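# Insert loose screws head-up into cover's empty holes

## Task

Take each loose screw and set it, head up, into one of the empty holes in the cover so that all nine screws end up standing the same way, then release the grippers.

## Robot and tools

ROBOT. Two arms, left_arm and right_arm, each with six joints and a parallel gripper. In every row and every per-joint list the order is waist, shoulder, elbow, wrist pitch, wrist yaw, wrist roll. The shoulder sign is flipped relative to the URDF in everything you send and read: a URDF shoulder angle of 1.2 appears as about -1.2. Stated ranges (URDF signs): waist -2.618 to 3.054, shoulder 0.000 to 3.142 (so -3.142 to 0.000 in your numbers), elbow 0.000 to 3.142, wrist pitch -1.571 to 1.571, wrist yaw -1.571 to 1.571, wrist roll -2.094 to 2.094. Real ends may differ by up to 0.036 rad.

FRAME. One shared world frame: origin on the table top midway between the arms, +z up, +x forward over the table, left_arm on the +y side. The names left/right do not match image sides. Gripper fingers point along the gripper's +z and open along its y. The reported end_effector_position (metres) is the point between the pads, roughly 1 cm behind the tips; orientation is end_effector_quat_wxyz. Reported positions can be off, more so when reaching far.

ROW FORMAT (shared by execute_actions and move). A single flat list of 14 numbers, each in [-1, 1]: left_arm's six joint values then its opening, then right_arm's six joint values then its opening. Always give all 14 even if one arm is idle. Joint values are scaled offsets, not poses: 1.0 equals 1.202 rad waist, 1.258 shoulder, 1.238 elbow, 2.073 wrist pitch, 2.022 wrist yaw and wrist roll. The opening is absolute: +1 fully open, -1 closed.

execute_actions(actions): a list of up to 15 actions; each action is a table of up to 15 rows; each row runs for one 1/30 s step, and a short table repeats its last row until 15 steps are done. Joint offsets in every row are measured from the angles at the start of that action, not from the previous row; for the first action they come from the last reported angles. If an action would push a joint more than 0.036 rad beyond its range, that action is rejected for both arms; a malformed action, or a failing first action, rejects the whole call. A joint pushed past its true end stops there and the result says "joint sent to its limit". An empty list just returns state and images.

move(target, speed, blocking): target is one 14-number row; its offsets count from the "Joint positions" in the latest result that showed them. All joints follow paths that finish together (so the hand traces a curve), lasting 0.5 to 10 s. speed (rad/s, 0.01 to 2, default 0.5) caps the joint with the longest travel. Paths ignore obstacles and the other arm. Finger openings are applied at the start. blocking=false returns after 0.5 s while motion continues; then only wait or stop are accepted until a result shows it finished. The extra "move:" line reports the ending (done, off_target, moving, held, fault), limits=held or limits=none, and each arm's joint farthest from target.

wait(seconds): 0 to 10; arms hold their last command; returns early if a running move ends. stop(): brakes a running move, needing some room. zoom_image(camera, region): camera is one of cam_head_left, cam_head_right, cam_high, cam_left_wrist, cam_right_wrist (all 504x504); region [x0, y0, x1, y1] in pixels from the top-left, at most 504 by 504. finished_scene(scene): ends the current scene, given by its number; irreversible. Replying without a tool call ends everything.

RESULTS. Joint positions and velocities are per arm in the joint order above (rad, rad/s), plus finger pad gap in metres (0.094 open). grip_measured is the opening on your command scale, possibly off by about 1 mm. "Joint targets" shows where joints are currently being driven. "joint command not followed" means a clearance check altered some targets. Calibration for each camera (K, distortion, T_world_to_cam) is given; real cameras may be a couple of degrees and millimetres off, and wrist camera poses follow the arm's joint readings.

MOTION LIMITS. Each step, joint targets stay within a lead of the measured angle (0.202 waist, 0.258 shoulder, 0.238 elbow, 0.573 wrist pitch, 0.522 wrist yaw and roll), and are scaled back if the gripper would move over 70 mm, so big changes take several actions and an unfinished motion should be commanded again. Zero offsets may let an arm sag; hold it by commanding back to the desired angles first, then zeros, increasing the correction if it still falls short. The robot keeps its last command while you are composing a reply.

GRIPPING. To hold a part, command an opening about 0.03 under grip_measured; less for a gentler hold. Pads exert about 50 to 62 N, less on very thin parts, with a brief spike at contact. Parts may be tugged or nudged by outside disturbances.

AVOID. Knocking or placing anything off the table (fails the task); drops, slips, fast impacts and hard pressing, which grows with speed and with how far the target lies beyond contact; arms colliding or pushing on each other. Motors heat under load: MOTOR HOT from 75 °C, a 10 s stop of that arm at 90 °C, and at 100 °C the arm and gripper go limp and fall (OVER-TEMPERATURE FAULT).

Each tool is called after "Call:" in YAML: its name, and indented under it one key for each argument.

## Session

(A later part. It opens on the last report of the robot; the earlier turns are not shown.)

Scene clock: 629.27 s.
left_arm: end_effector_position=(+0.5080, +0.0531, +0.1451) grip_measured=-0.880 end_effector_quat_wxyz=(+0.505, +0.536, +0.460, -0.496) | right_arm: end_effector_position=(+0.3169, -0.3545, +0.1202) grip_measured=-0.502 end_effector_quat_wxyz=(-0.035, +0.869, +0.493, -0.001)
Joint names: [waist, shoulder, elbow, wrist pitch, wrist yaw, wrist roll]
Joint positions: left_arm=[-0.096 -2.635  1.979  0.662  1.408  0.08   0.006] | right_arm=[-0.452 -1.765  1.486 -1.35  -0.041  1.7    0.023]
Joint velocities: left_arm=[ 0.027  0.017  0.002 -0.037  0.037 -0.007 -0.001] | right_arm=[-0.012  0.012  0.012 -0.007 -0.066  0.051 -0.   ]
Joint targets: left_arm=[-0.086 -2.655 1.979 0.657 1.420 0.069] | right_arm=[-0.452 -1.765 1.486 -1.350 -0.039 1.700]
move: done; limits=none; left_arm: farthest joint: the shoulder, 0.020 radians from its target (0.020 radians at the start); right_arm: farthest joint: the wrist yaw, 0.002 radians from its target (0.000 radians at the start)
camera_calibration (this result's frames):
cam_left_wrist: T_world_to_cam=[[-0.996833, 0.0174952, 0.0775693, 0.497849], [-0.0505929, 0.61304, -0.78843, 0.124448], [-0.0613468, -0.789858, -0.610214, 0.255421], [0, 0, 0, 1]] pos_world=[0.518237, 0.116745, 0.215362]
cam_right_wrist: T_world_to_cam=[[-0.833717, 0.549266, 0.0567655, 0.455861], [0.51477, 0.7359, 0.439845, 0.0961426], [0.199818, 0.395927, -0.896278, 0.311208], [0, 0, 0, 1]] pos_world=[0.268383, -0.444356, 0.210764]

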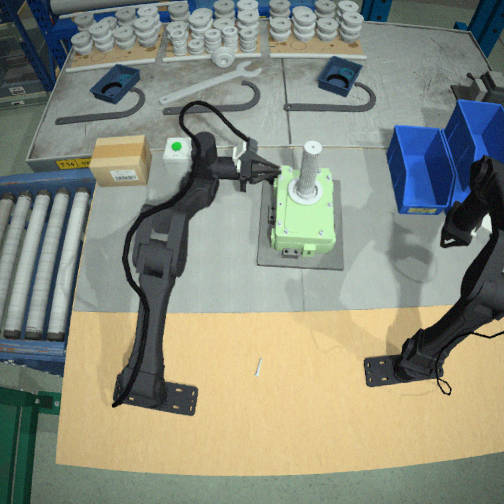

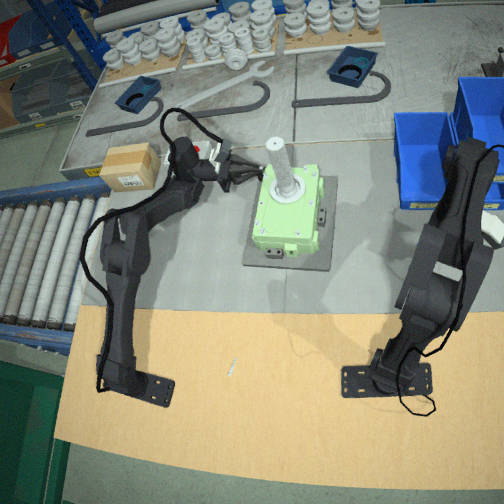

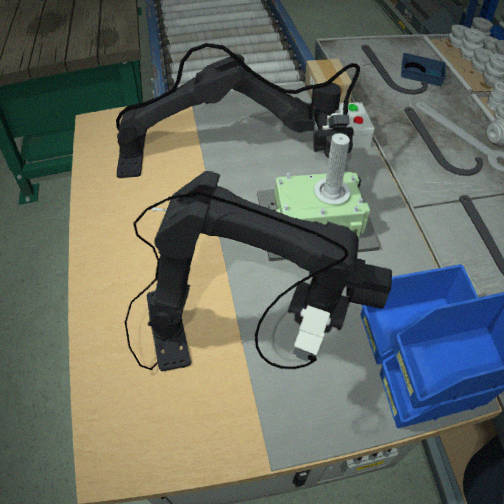

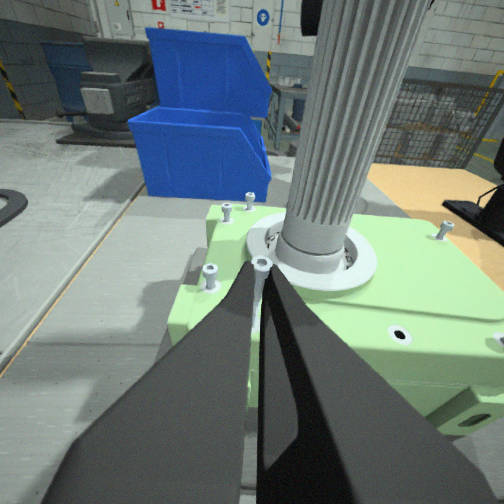

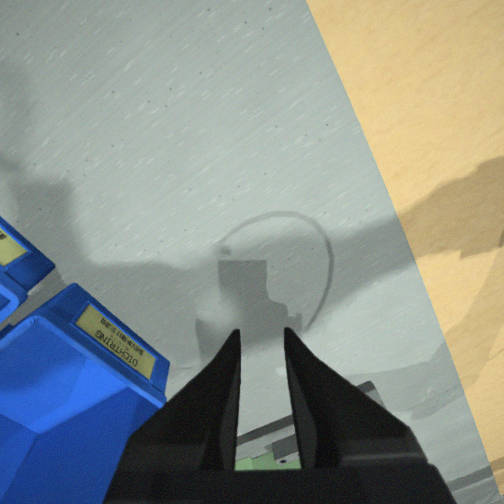

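Call:
move:
  target: [0,-0.024,0,0,0,0.013,-0.93,0,0,0,0,0,0,-0.5]
  speed: 0.012

Call:
zoom_image:
  camera: "cam_left_wrist"
  region: [200, 250, 320, 370]

Call:
zoom_image:
  camera: "cam_head_left"
  region: [268, 165, 293, 190]

Call:
zoom_image:
  camera: "cam_head_right"
  region: [253, 165, 278, 190]

Scene clock: 638.13 s.
left_arm: end_effector_position=(+0.5083, +0.0530, +0.1391) grip_measured=-0.880 end_effector_quat_wxyz=(+0.506, +0.538, +0.459, -0.494) | right_arm: end_effector_position=(+0.3170, -0.3541, +0.1202) grip_measured=-0.502 end_effector_quat_wxyz=(-0.036, +0.869, +0.493, +0.000)
Joint names: [waist, shoulder, elbow, wrist pitch, wrist yaw, wrist roll]
Joint positions: left_arm=[-0.096 -2.646  1.979  0.662  1.408  0.096  0.006] | right_arm=[-0.452 -1.765  1.486 -1.35  -0.043  1.7    0.023]
Joint velocities: left_arm=[-0.017  0.002  0.007 -0.066 -0.022 -0.051 -0.   ] | right_arm=[ 0.027 -0.012 -0.012  0.022 -0.022 -0.066  0.   ]
Joint targets: left_arm=[-0.096 -2.665 1.979 0.661 1.408 0.106] | right_arm=[-0.452 -1.765 1.486 -1.350 -0.041 1.700]
move: done; limits=none; left_arm: farthest joint: the shoulder, 0.019 radians from its target (0.030 radians at the start); right_arm: farthest joint: the wrist yaw, 0.002 radians from its target (0.000 radians at the start)
camera_calibration (this result's frames):
cam_left_wrist: T_world_to_cam=[[-0.997251, 0.017394, 0.0720231, 0.499544], [-0.0461893, 0.614117, -0.787862, 0.117396], [-0.0579347, -0.789024, -0.611625, 0.250152], [0, 0, 0, 1]] pos_world=[0.518086, 0.116592, 0.209512]
cam_right_wrist: T_world_to_cam=[[-0.833697, 0.549256, 0.0571621, 0.455732], [0.514467, 0.734908, 0.441854, 0.0952797], [0.200682, 0.39778, -0.895264, 0.311303], [0, 0, 0, 1]] pos_world=[0.268452, -0.444165, 0.210548]

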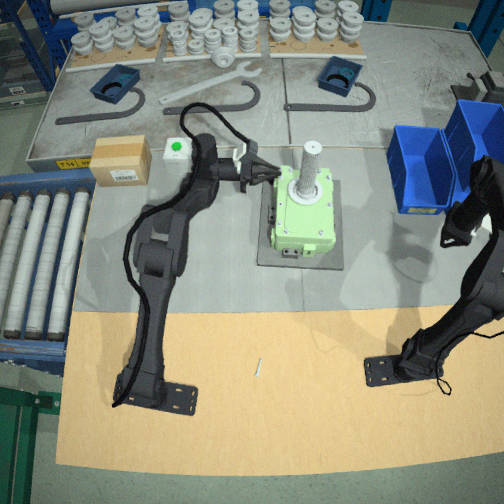

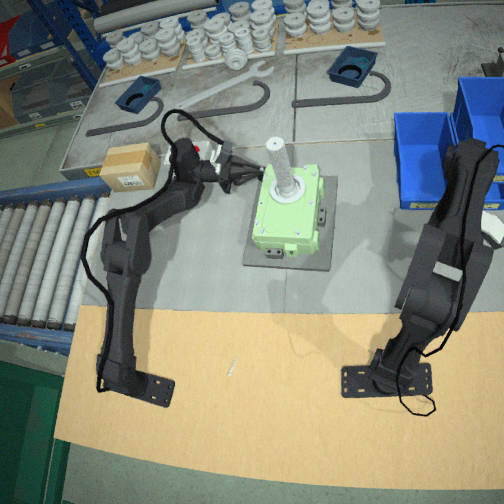

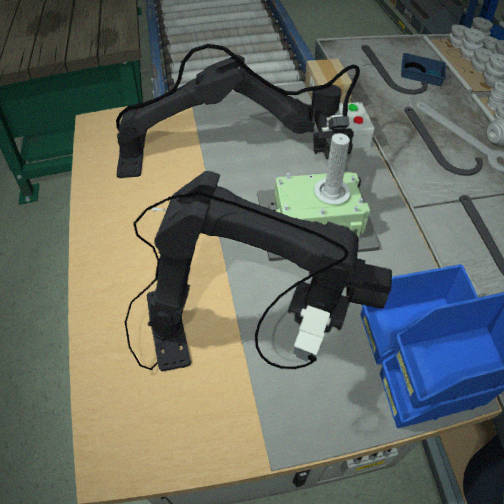

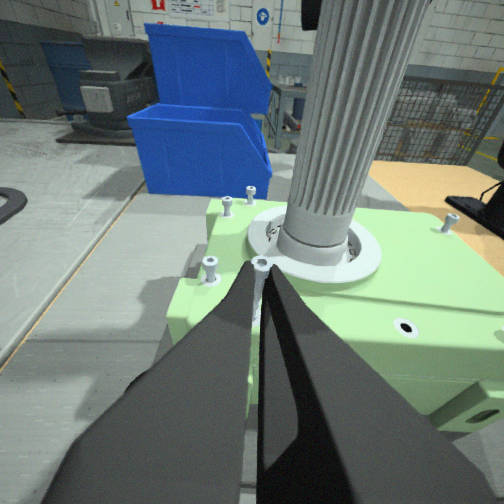

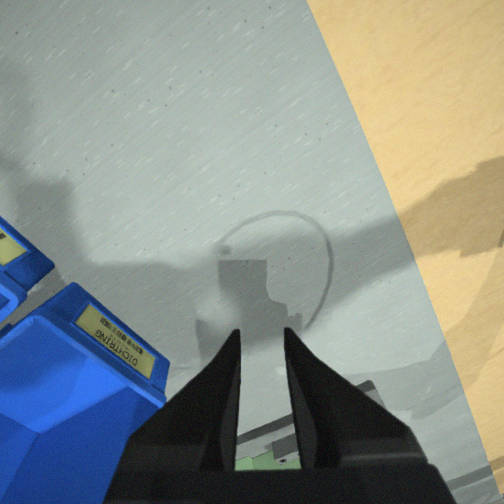

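Region (200, 250, 320, 370) of cam_left_wrist's 504x504 image, scaled by 4.200, with more detail than that image has.

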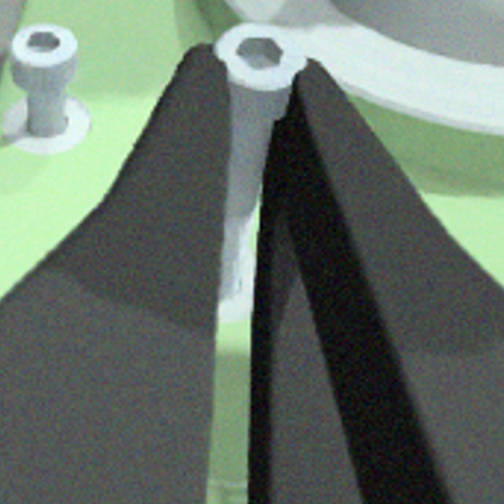

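Region (268, 165, 293, 190) of cam_head_left's 504x504 image, scaled by 20.160, with more detail than that image has.

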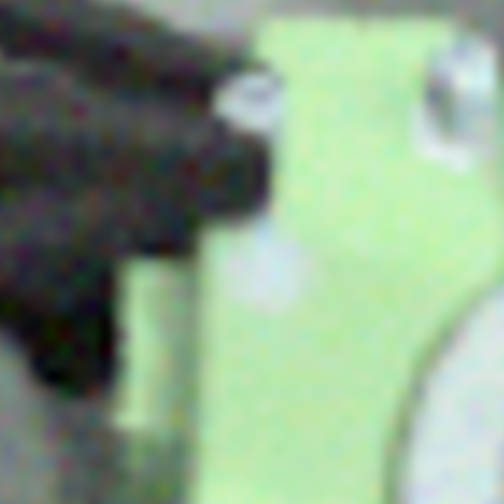

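Region (253, 165, 278, 190) of cam_head_right's 504x504 image, scaled by 20.160, with more detail than that image has.

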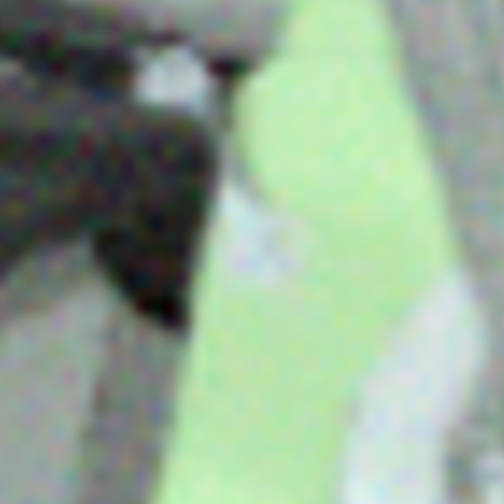

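In 6 mm. A bit more (shifting −y to straighten), then release.

Call:
move:
  target: [-0.008,-0.026,0,0,0,0,-0.93,0,0,0,0,0,0,-0.5]
  speed: 0.015

Call:
move:
  target: [0,0,0,0,0,0,-0.7,0,0,0,0,0,0,-0.5]

Call:
zoom_image:
  camera: "cam_head_left"
  region: [230, 340, 290, 390]

Scene clock: 646.73 s.
left_arm: end_effector_position=(+0.5080, +0.0524, +0.1379) grip_measured=-0.880 end_effector_quat_wxyz=(+0.507, +0.539, +0.457, -0.493) | right_arm: end_effector_position=(+0.3172, -0.3538, +0.1203) grip_measured=-0.502 end_effector_quat_wxyz=(-0.036, +0.869, +0.493, +0.001)
Joint names: [waist, shoulder, elbow, wrist pitch, wrist yaw, wrist roll]
Joint positions: left_arm=[-0.097 -2.65   1.979  0.672  1.408  0.096  0.006] | right_arm=[-0.452 -1.765  1.486 -1.35  -0.045  1.7    0.023]
Joint velocities: left_arm=[-0.007 -0.007 -0.017  0.051 -0.022  0.081 -0.   ] | right_arm=[-0.007 -0.002 -0.007 -0.051 -0.081  0.037 -0.001]
Joint targets: left_arm=[-0.105 -2.679 1.979 0.662 1.408 0.096] | right_arm=[-0.452 -1.765 1.486 -1.350 -0.043 1.700]
move: off_target (left_arm); limits=none; left_arm: farthest joint: the shoulder, 0.029 radians from its target (0.033 radians at the start); right_arm: farthest joint: the wrist yaw, 0.002 radians from its target (0.000 radians at the start)
camera_calibration (this result's frames):
cam_left_wrist: T_world_to_cam=[[-0.997666, 0.0186336, 0.0656911, 0.500389], [-0.0405021, 0.613046, -0.789009, 0.114179], [-0.0549737, -0.789828, -0.61086, 0.247373], [0, 0, 0, 1]] pos_world=[0.517444, 0.116061, 0.208327]
cam_right_wrist: T_world_to_cam=[[-0.833681, 0.549246, 0.0574926, 0.455625], [0.514212, 0.734078, 0.443526, 0.0945606], [0.201401, 0.399323, -0.894416, 0.311381], [0, 0, 0, 1]] pos_world=[0.268509, -0.444006, 0.210369]

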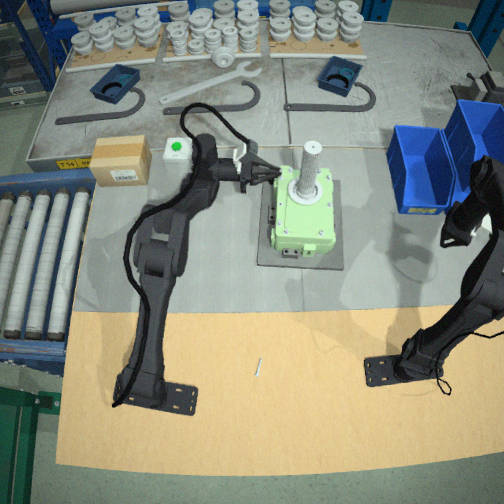

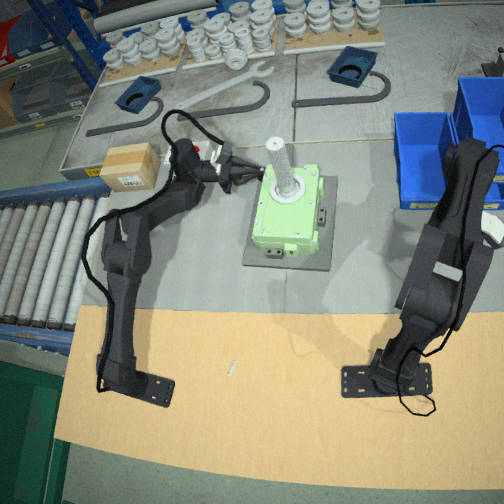

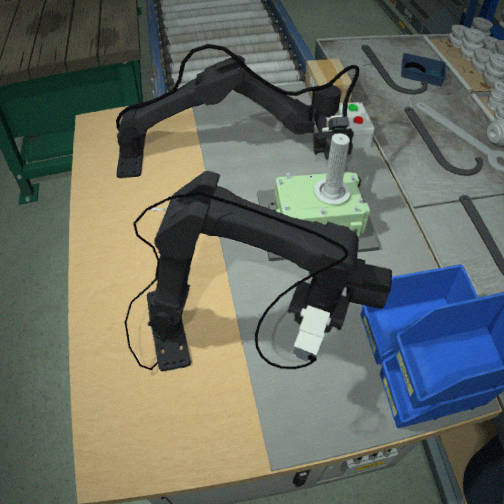

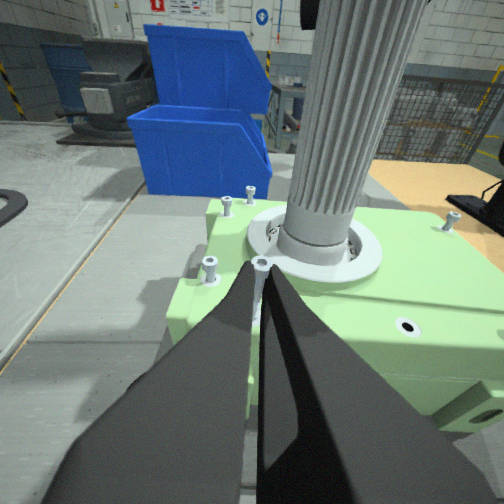

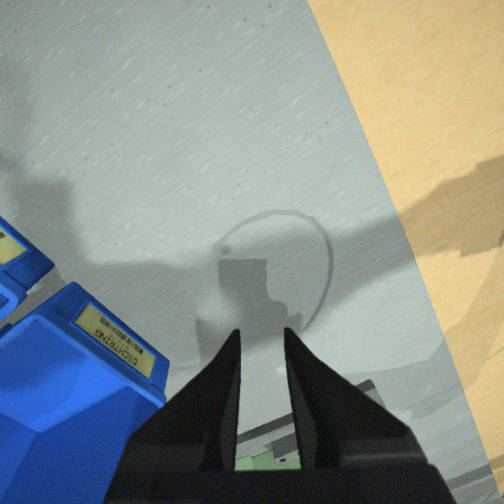

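Scene clock: 647.23 s.
left_arm: end_effector_position=(+0.5081, +0.0524, +0.1380) grip_measured=-0.703 end_effector_quat_wxyz=(+0.508, +0.540, +0.457, -0.492) | right_arm: end_effector_position=(+0.3173, -0.3535, +0.1203) grip_measured=-0.502 end_effector_quat_wxyz=(-0.037, +0.869, +0.493, +0.002)
Joint names: [waist, shoulder, elbow, wrist pitch, wrist yaw, wrist roll]
Joint positions: left_arm=[-0.097 -2.65   1.979  0.673  1.407  0.096  0.014] | right_arm=[-0.452 -1.765  1.486 -1.35  -0.047  1.7    0.023]
Joint velocities: left_arm=[-0.002  0.007  0.027 -0.007 -0.037  0.037 -0.001] | right_arm=[-0.002  0.002 -0.007  0.051  0.066 -0.051  0.   ]
Joint targets: left_arm=[-0.097 -2.650 1.979 0.672 1.408 0.096] | right_arm=[-0.452 -1.765 1.486 -1.350 -0.045 1.700]
move: done; limits=none; left_arm: farthest joint: the wrist pitch, 0.001 radians from its target (0.000 radians at the start); right_arm: farthest joint: the wrist yaw, 0.002 radians from its target (0.000 radians at the start)
camera_calibration (this result's frames):
cam_left_wrist: T_world_to_cam=[[-0.997746, 0.0182701, 0.0645749, 0.500663], [-0.039857, 0.612823, -0.789214, 0.113987], [-0.053992, -0.790009, -0.610713, 0.246933], [0, 0, 0, 1]] pos_world=[0.51741, 0.116078, 0.208435]
cam_right_wrist: T_world_to_cam=[[-0.833665, 0.549236, 0.0578231, 0.455518], [0.513956, 0.733245, 0.445197, 0.0938413], [0.20212, 0.400863, -0.893564, 0.311457], [0, 0, 0, 1]] pos_world=[0.268567, -0.443847, 0.21019]

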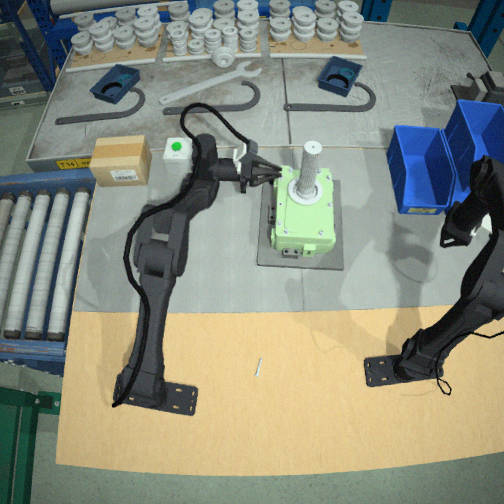

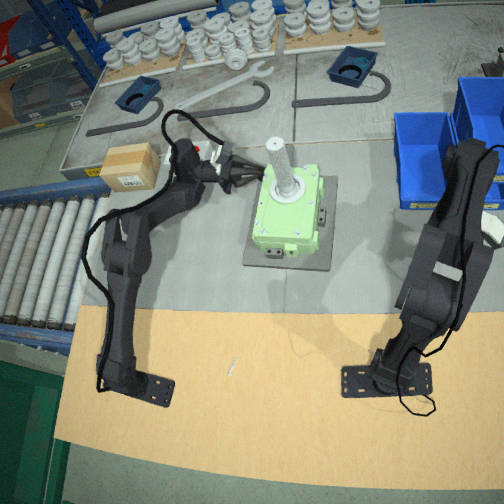

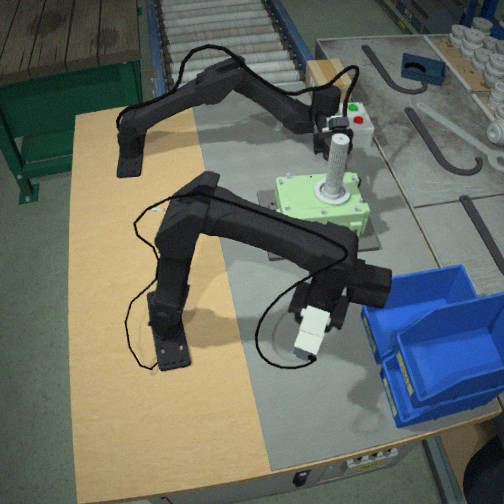

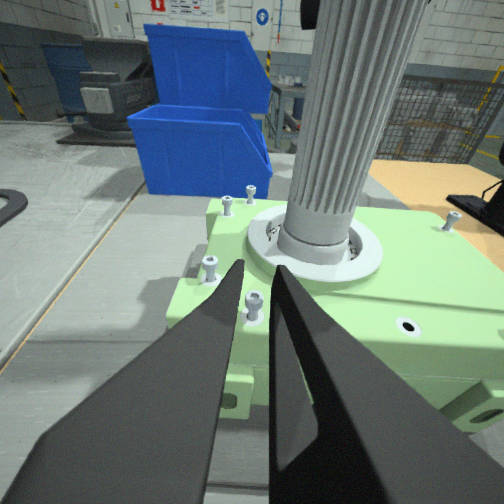

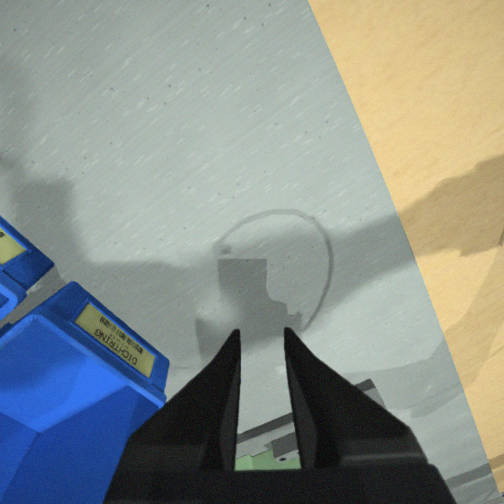

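Region (230, 340, 290, 390) of cam_head_left's 504x504 image, scaled by 8.400, with more detail than that image has.

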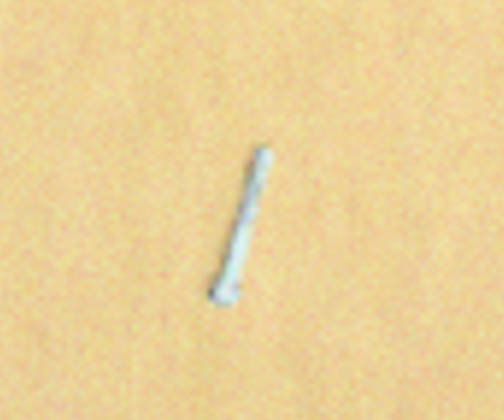

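Call:
execute_actions:
  actions: []

Scene clock: 672.23 s.
left_arm: end_effector_position=(+0.5081, +0.0524, +0.1380) grip_measured=-0.703 end_effector_quat_wxyz=(+0.508, +0.540, +0.457, -0.492) | right_arm: end_effector_position=(+0.3173, -0.3534, +0.1203) grip_measured=-0.502 end_effector_quat_wxyz=(-0.037, +0.869, +0.493, +0.002)
Joint names: [waist, shoulder, elbow, wrist pitch, wrist yaw, wrist roll]
Joint positions: left_arm=[-0.097 -2.65   1.979  0.673  1.407  0.096  0.014] | right_arm=[-0.452 -1.765  1.486 -1.35  -0.047  1.7    0.023]
Joint velocities: left_arm=[ 0.002 -0.002  0.017  0.066  0.037  0.037 -0.001] | right_arm=[ 0.012 -0.007  0.017  0.022  0.11  -0.051  0.   ]
Joint targets: left_arm=[-0.097 -2.650 1.979 0.672 1.408 0.096] | right_arm=[-0.452 -1.765 1.486 -1.350 -0.045 1.700]
camera_calibration (this result's frames):
cam_left_wrist: T_world_to_cam=[[-0.997746, 0.0182701, 0.0645749, 0.500663], [-0.039857, 0.612823, -0.789214, 0.113987], [-0.053992, -0.790009, -0.610713, 0.246933], [0, 0, 0, 1]] pos_world=[0.51741, 0.116078, 0.208435]
cam_right_wrist: T_world_to_cam=[[-0.833661, 0.549234, 0.0578892, 0.455496], [0.513905, 0.733078, 0.445531, 0.0936974], [0.202263, 0.401171, -0.893393, 0.311472], [0, 0, 0, 1]] pos_world=[0.268579, -0.443815, 0.210154]

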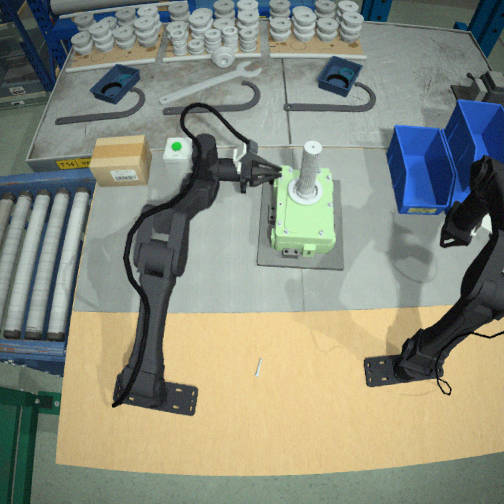

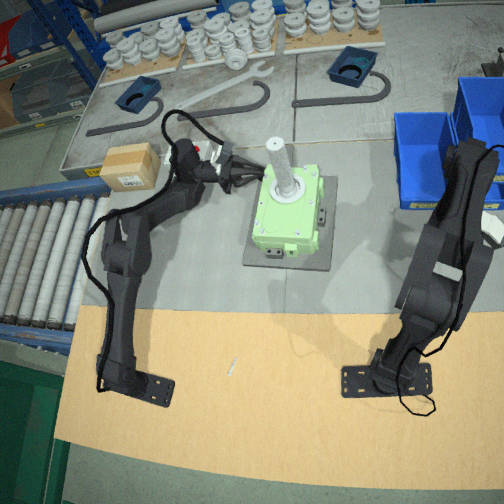

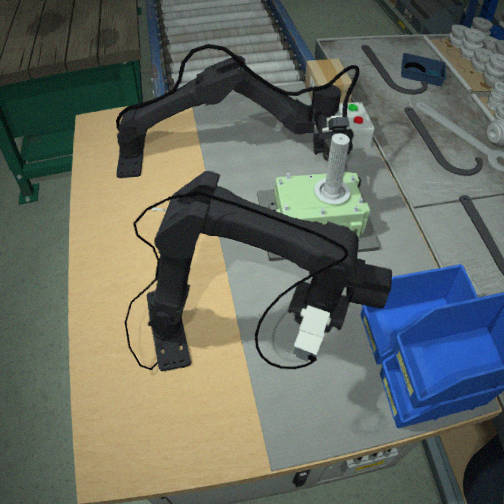

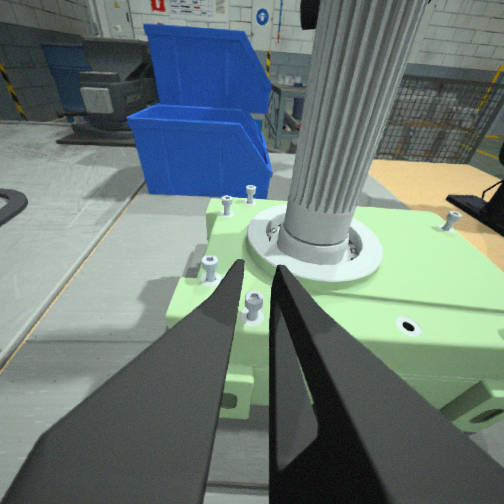

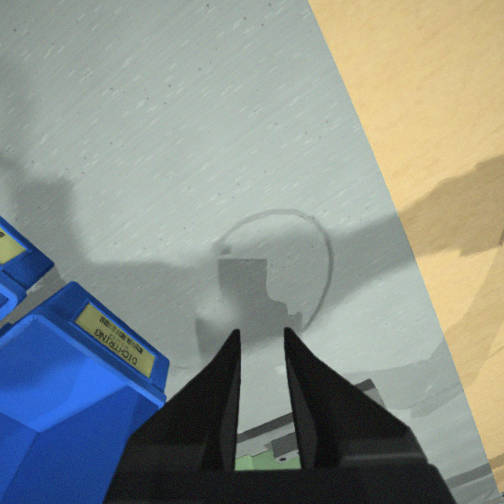

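Call:
move:
  target: [0.15,0.06,0,0,0,0,-0.3,0,0,0,0,0,0,-0.5]
  speed: 0.2

Scene clock: 686.63 s.
left_arm: end_effector_position=(+0.5525, +0.1529, +0.1690) grip_measured=-0.303 end_effector_quat_wxyz=(+0.565, +0.507, +0.488, -0.431) | right_arm: end_effector_position=(+0.3175, -0.3531, +0.1203) grip_measured=-0.502 end_effector_quat_wxyz=(-0.038, +0.869, +0.493, +0.002)
Joint names: [waist, shoulder, elbow, wrist pitch, wrist yaw, wrist roll]
Joint positions: left_arm=[ 0.086 -2.595  1.979  0.673  1.407  0.096  0.033] | right_arm=[-0.452 -1.765  1.486 -1.35  -0.049  1.7    0.023]
Joint velocities: left_arm=[-0.002 -0.007 -0.007 -0.066 -0.037 -0.066  0.   ] | right_arm=[-0.017  0.007 -0.007  0.125 -0.007  0.051  0.   ]
Joint targets: left_arm=[0.084 -2.574 1.979 0.673 1.407 0.096] | right_arm=[-0.452 -1.765 1.486 -1.350 -0.047 1.700]
move: done; limits=none; left_arm: farthest joint: the shoulder, 0.020 radians from its target (0.075 radians at the start); right_arm: farthest joint: the wrist yaw, 0.002 radians from its target (0.000 radians at the start)
camera_calibration (this result's frames):
cam_left_wrist: T_world_to_cam=[[-0.986593, -0.162859, 0.0105525, 0.571775], [-0.106469, 0.593287, -0.797919, 0.119916], [0.123687, -0.788345, -0.602672, 0.247858], [0, 0, 0, 1]] pos_world=[0.546219, 0.217372, 0.239027]
cam_right_wrist: T_world_to_cam=[[-0.833646, 0.549223, 0.0582197, 0.455388], [0.513648, 0.732242, 0.4472, 0.092978], [0.202981, 0.40271, -0.892537, 0.311547], [0, 0, 0, 1]] pos_world=[0.268636, -0.443655, 0.209975]

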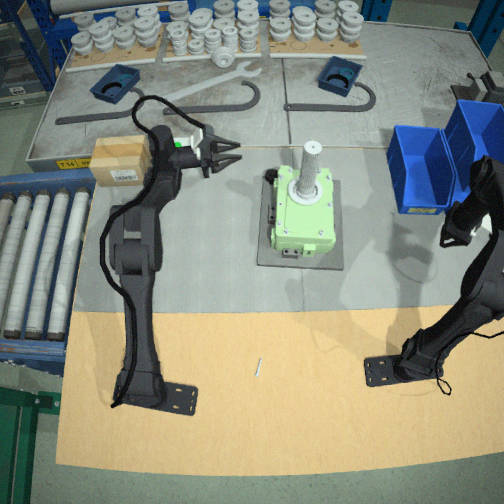

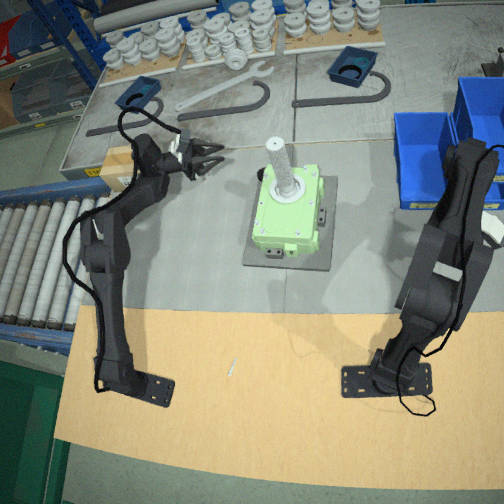

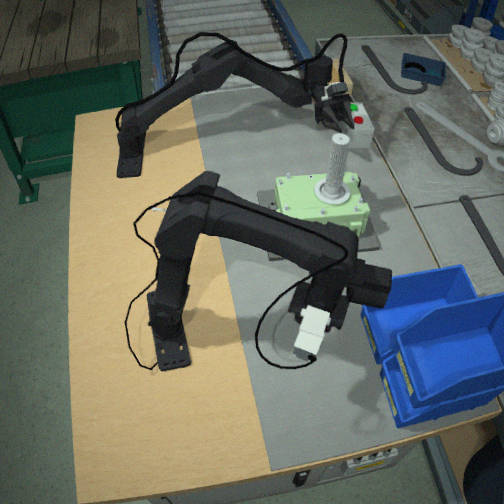

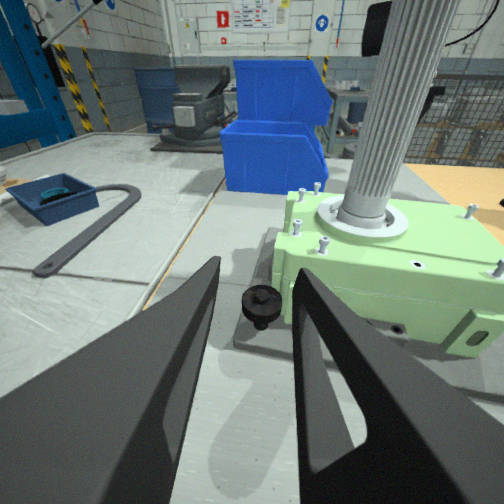

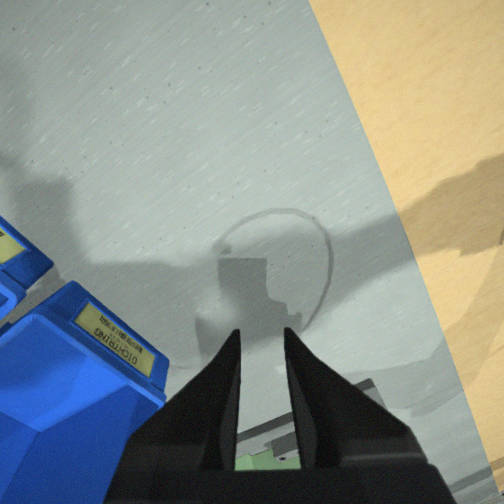

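Call:
move:
  target: [0,0.892,-0.771,-0.875,-0.70,0.978,-0.3,0,0,0,0,0,0,-0.5]
  speed: 0.7

Call:
move:
  target: [-1.0,0,0,0,0,0,-0.3,0,0,0,0,0,0,-0.5]
  speed: 0.6

Scene clock: 697.63 s.
left_arm: end_effector_position=(+0.2282, +0.3459, +0.0803) grip_measured=-0.303 end_effector_quat_wxyz=(-0.002, +0.871, +0.492, +0.002) | right_arm: end_effector_position=(+0.3176, -0.3528, +0.1203) grip_measured=-0.502 end_effector_quat_wxyz=(-0.038, +0.869, +0.493, +0.003)
Joint names: [waist, shoulder, elbow, wrist pitch, wrist yaw, wrist roll]
Joint positions: left_arm=[ 0.086 -1.493  1.041 -1.118 -0.006  2.064  0.033] | right_arm=[-0.452 -1.765  1.486 -1.35  -0.051  1.7    0.023]
Joint velocities: left_arm=[ 0.002  0.007  0.002 -0.051 -0.007 -0.066  0.   ] | right_arm=[-0.007  0.007 -0.022  0.051  0.022  0.051 -0.001]
Joint targets: left_arm=[0.086 -1.472 1.024 -1.141 -0.008 2.074] | right_arm=[-0.452 -1.765 1.486 -1.350 -0.049 1.700]
move: off_target (left_arm); limits=none; left_arm: farthest joint: the wrist pitch, 0.023 radians from its target (1.814 radians at the start); right_arm: farthest joint: the wrist yaw, 0.002 radians from its target (0.000 radians at the start)
camera_calibration (this result's frames):
cam_left_wrist: T_world_to_cam=[[-0.927758, 0.370044, -0.048297, 0.0912342], [0.264772, 0.743909, 0.613592, -0.350058], [0.262984, 0.556477, -0.788145, -0.0953605], [0, 0, 0, 1]] pos_world=[0.202407, 0.279717, 0.144041]
cam_right_wrist: T_world_to_cam=[[-0.83363, 0.549211, 0.0585502, 0.455281], [0.513389, 0.731403, 0.448867, 0.0922584], [0.203699, 0.404248, -0.891678, 0.311621], [0, 0, 0, 1]] pos_world=[0.268694, -0.443495, 0.209797]

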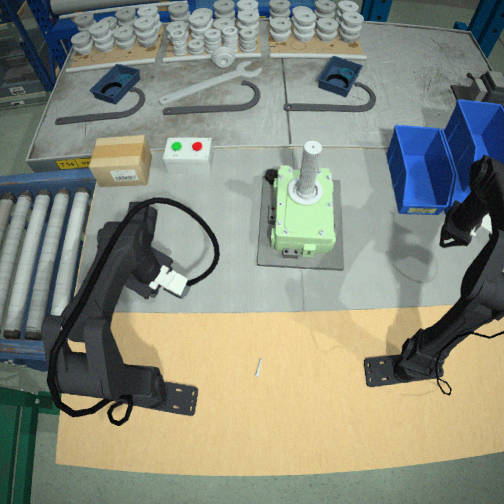

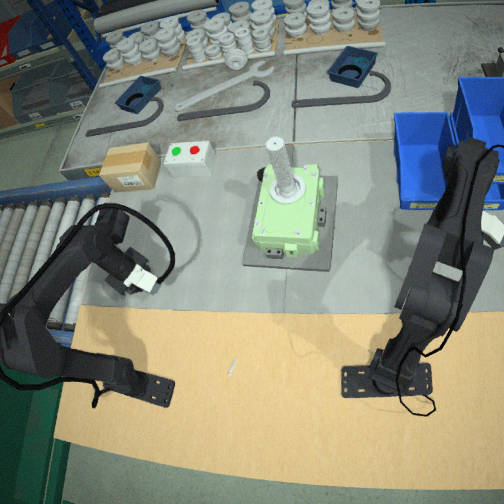

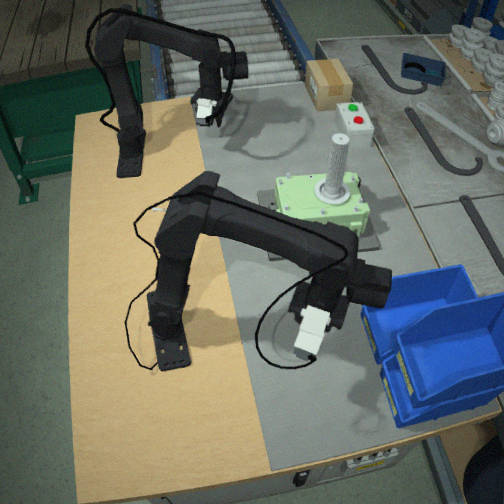

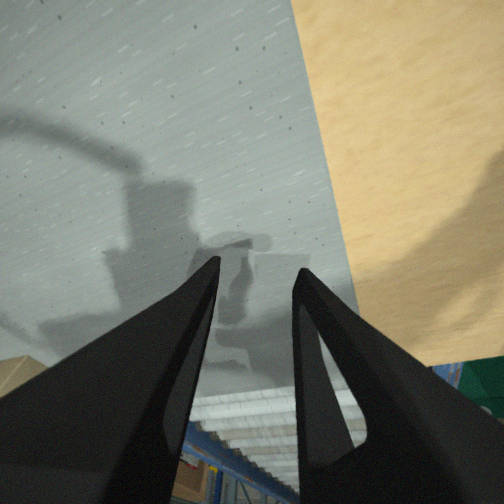

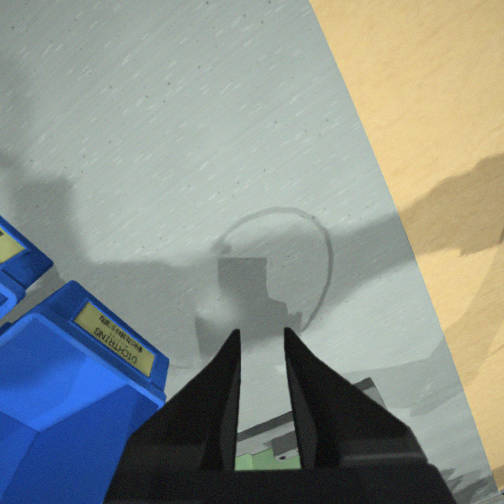

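Scene clock: 700.03 s.
left_arm: end_effector_position=(+0.0636, +0.1236, +0.0803) grip_measured=-0.303 end_effector_quat_wxyz=(-0.002, +0.996, -0.084, +0.006) | right_arm: end_effector_position=(+0.3178, -0.3525, +0.1203) grip_measured=-0.502 end_effector_quat_wxyz=(-0.039, +0.869, +0.493, +0.004)
Joint names: [waist, shoulder, elbow, wrist pitch, wrist yaw, wrist roll]
Joint positions: left_arm=[-1.112 -1.493  1.041 -1.118 -0.012  2.064  0.033] | right_arm=[-0.452 -1.765  1.486 -1.35  -0.053  1.7    0.023]
Joint velocities: left_arm=[-0.002  0.007  0.002 -0.095  0.037 -0.037 -0.001] | right_arm=[-0.002  0.022  0.002  0.037  0.022  0.022  0.   ]
Joint targets: left_arm=[-1.116 -1.493 1.041 -1.118 -0.006 2.064] | right_arm=[-0.452 -1.765 1.486 -1.350 -0.051 1.700]
move: done; limits=none; left_arm: farthest joint: the wrist yaw, 0.006 radians from its target (0.000 radians at the start); right_arm: farthest joint: the wrist yaw, 0.002 radians from its target (0.000 radians at the start)
camera_calibration (this result's frames):
cam_left_wrist: T_world_to_cam=[[0.00642074, 0.9989, -0.0464411, -0.116496], [0.785894, 0.0236763, 0.617908, -0.0856511], [0.618328, -0.0404652, -0.784878, 0.122503], [0, 0, 0, 1]] pos_world=[-0.00768625, 0.123352, 0.143664]
cam_right_wrist: T_world_to_cam=[[-0.833615, 0.549199, 0.0588806, 0.455173], [0.513128, 0.730561, 0.450532, 0.0915387], [0.204416, 0.405784, -0.890816, 0.311693], [0, 0, 0, 1]] pos_world=[0.268753, -0.443335, 0.209619]

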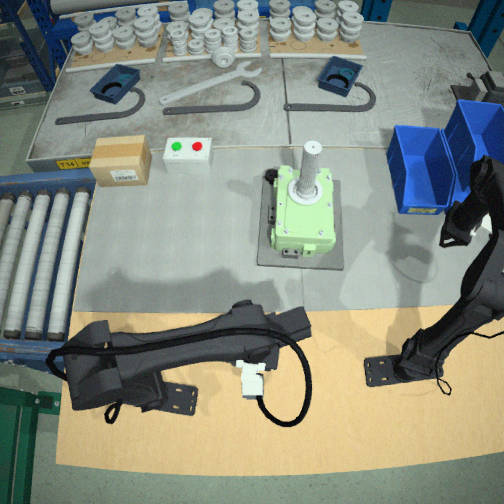

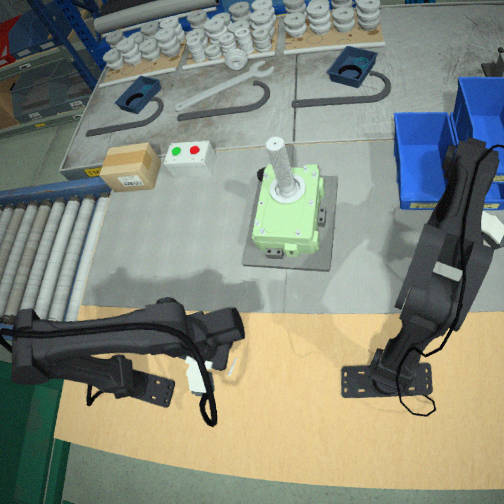

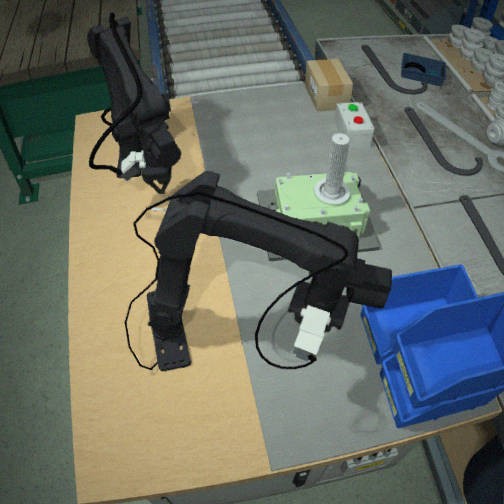

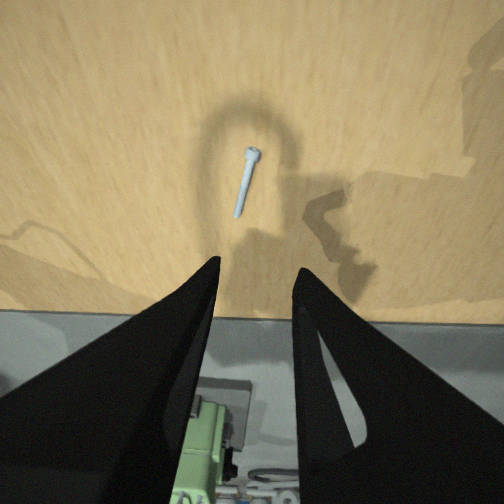

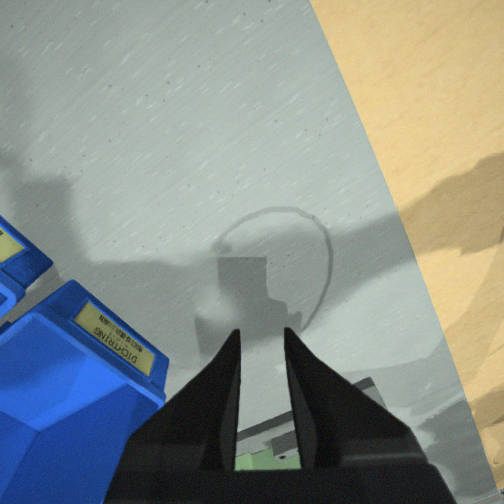

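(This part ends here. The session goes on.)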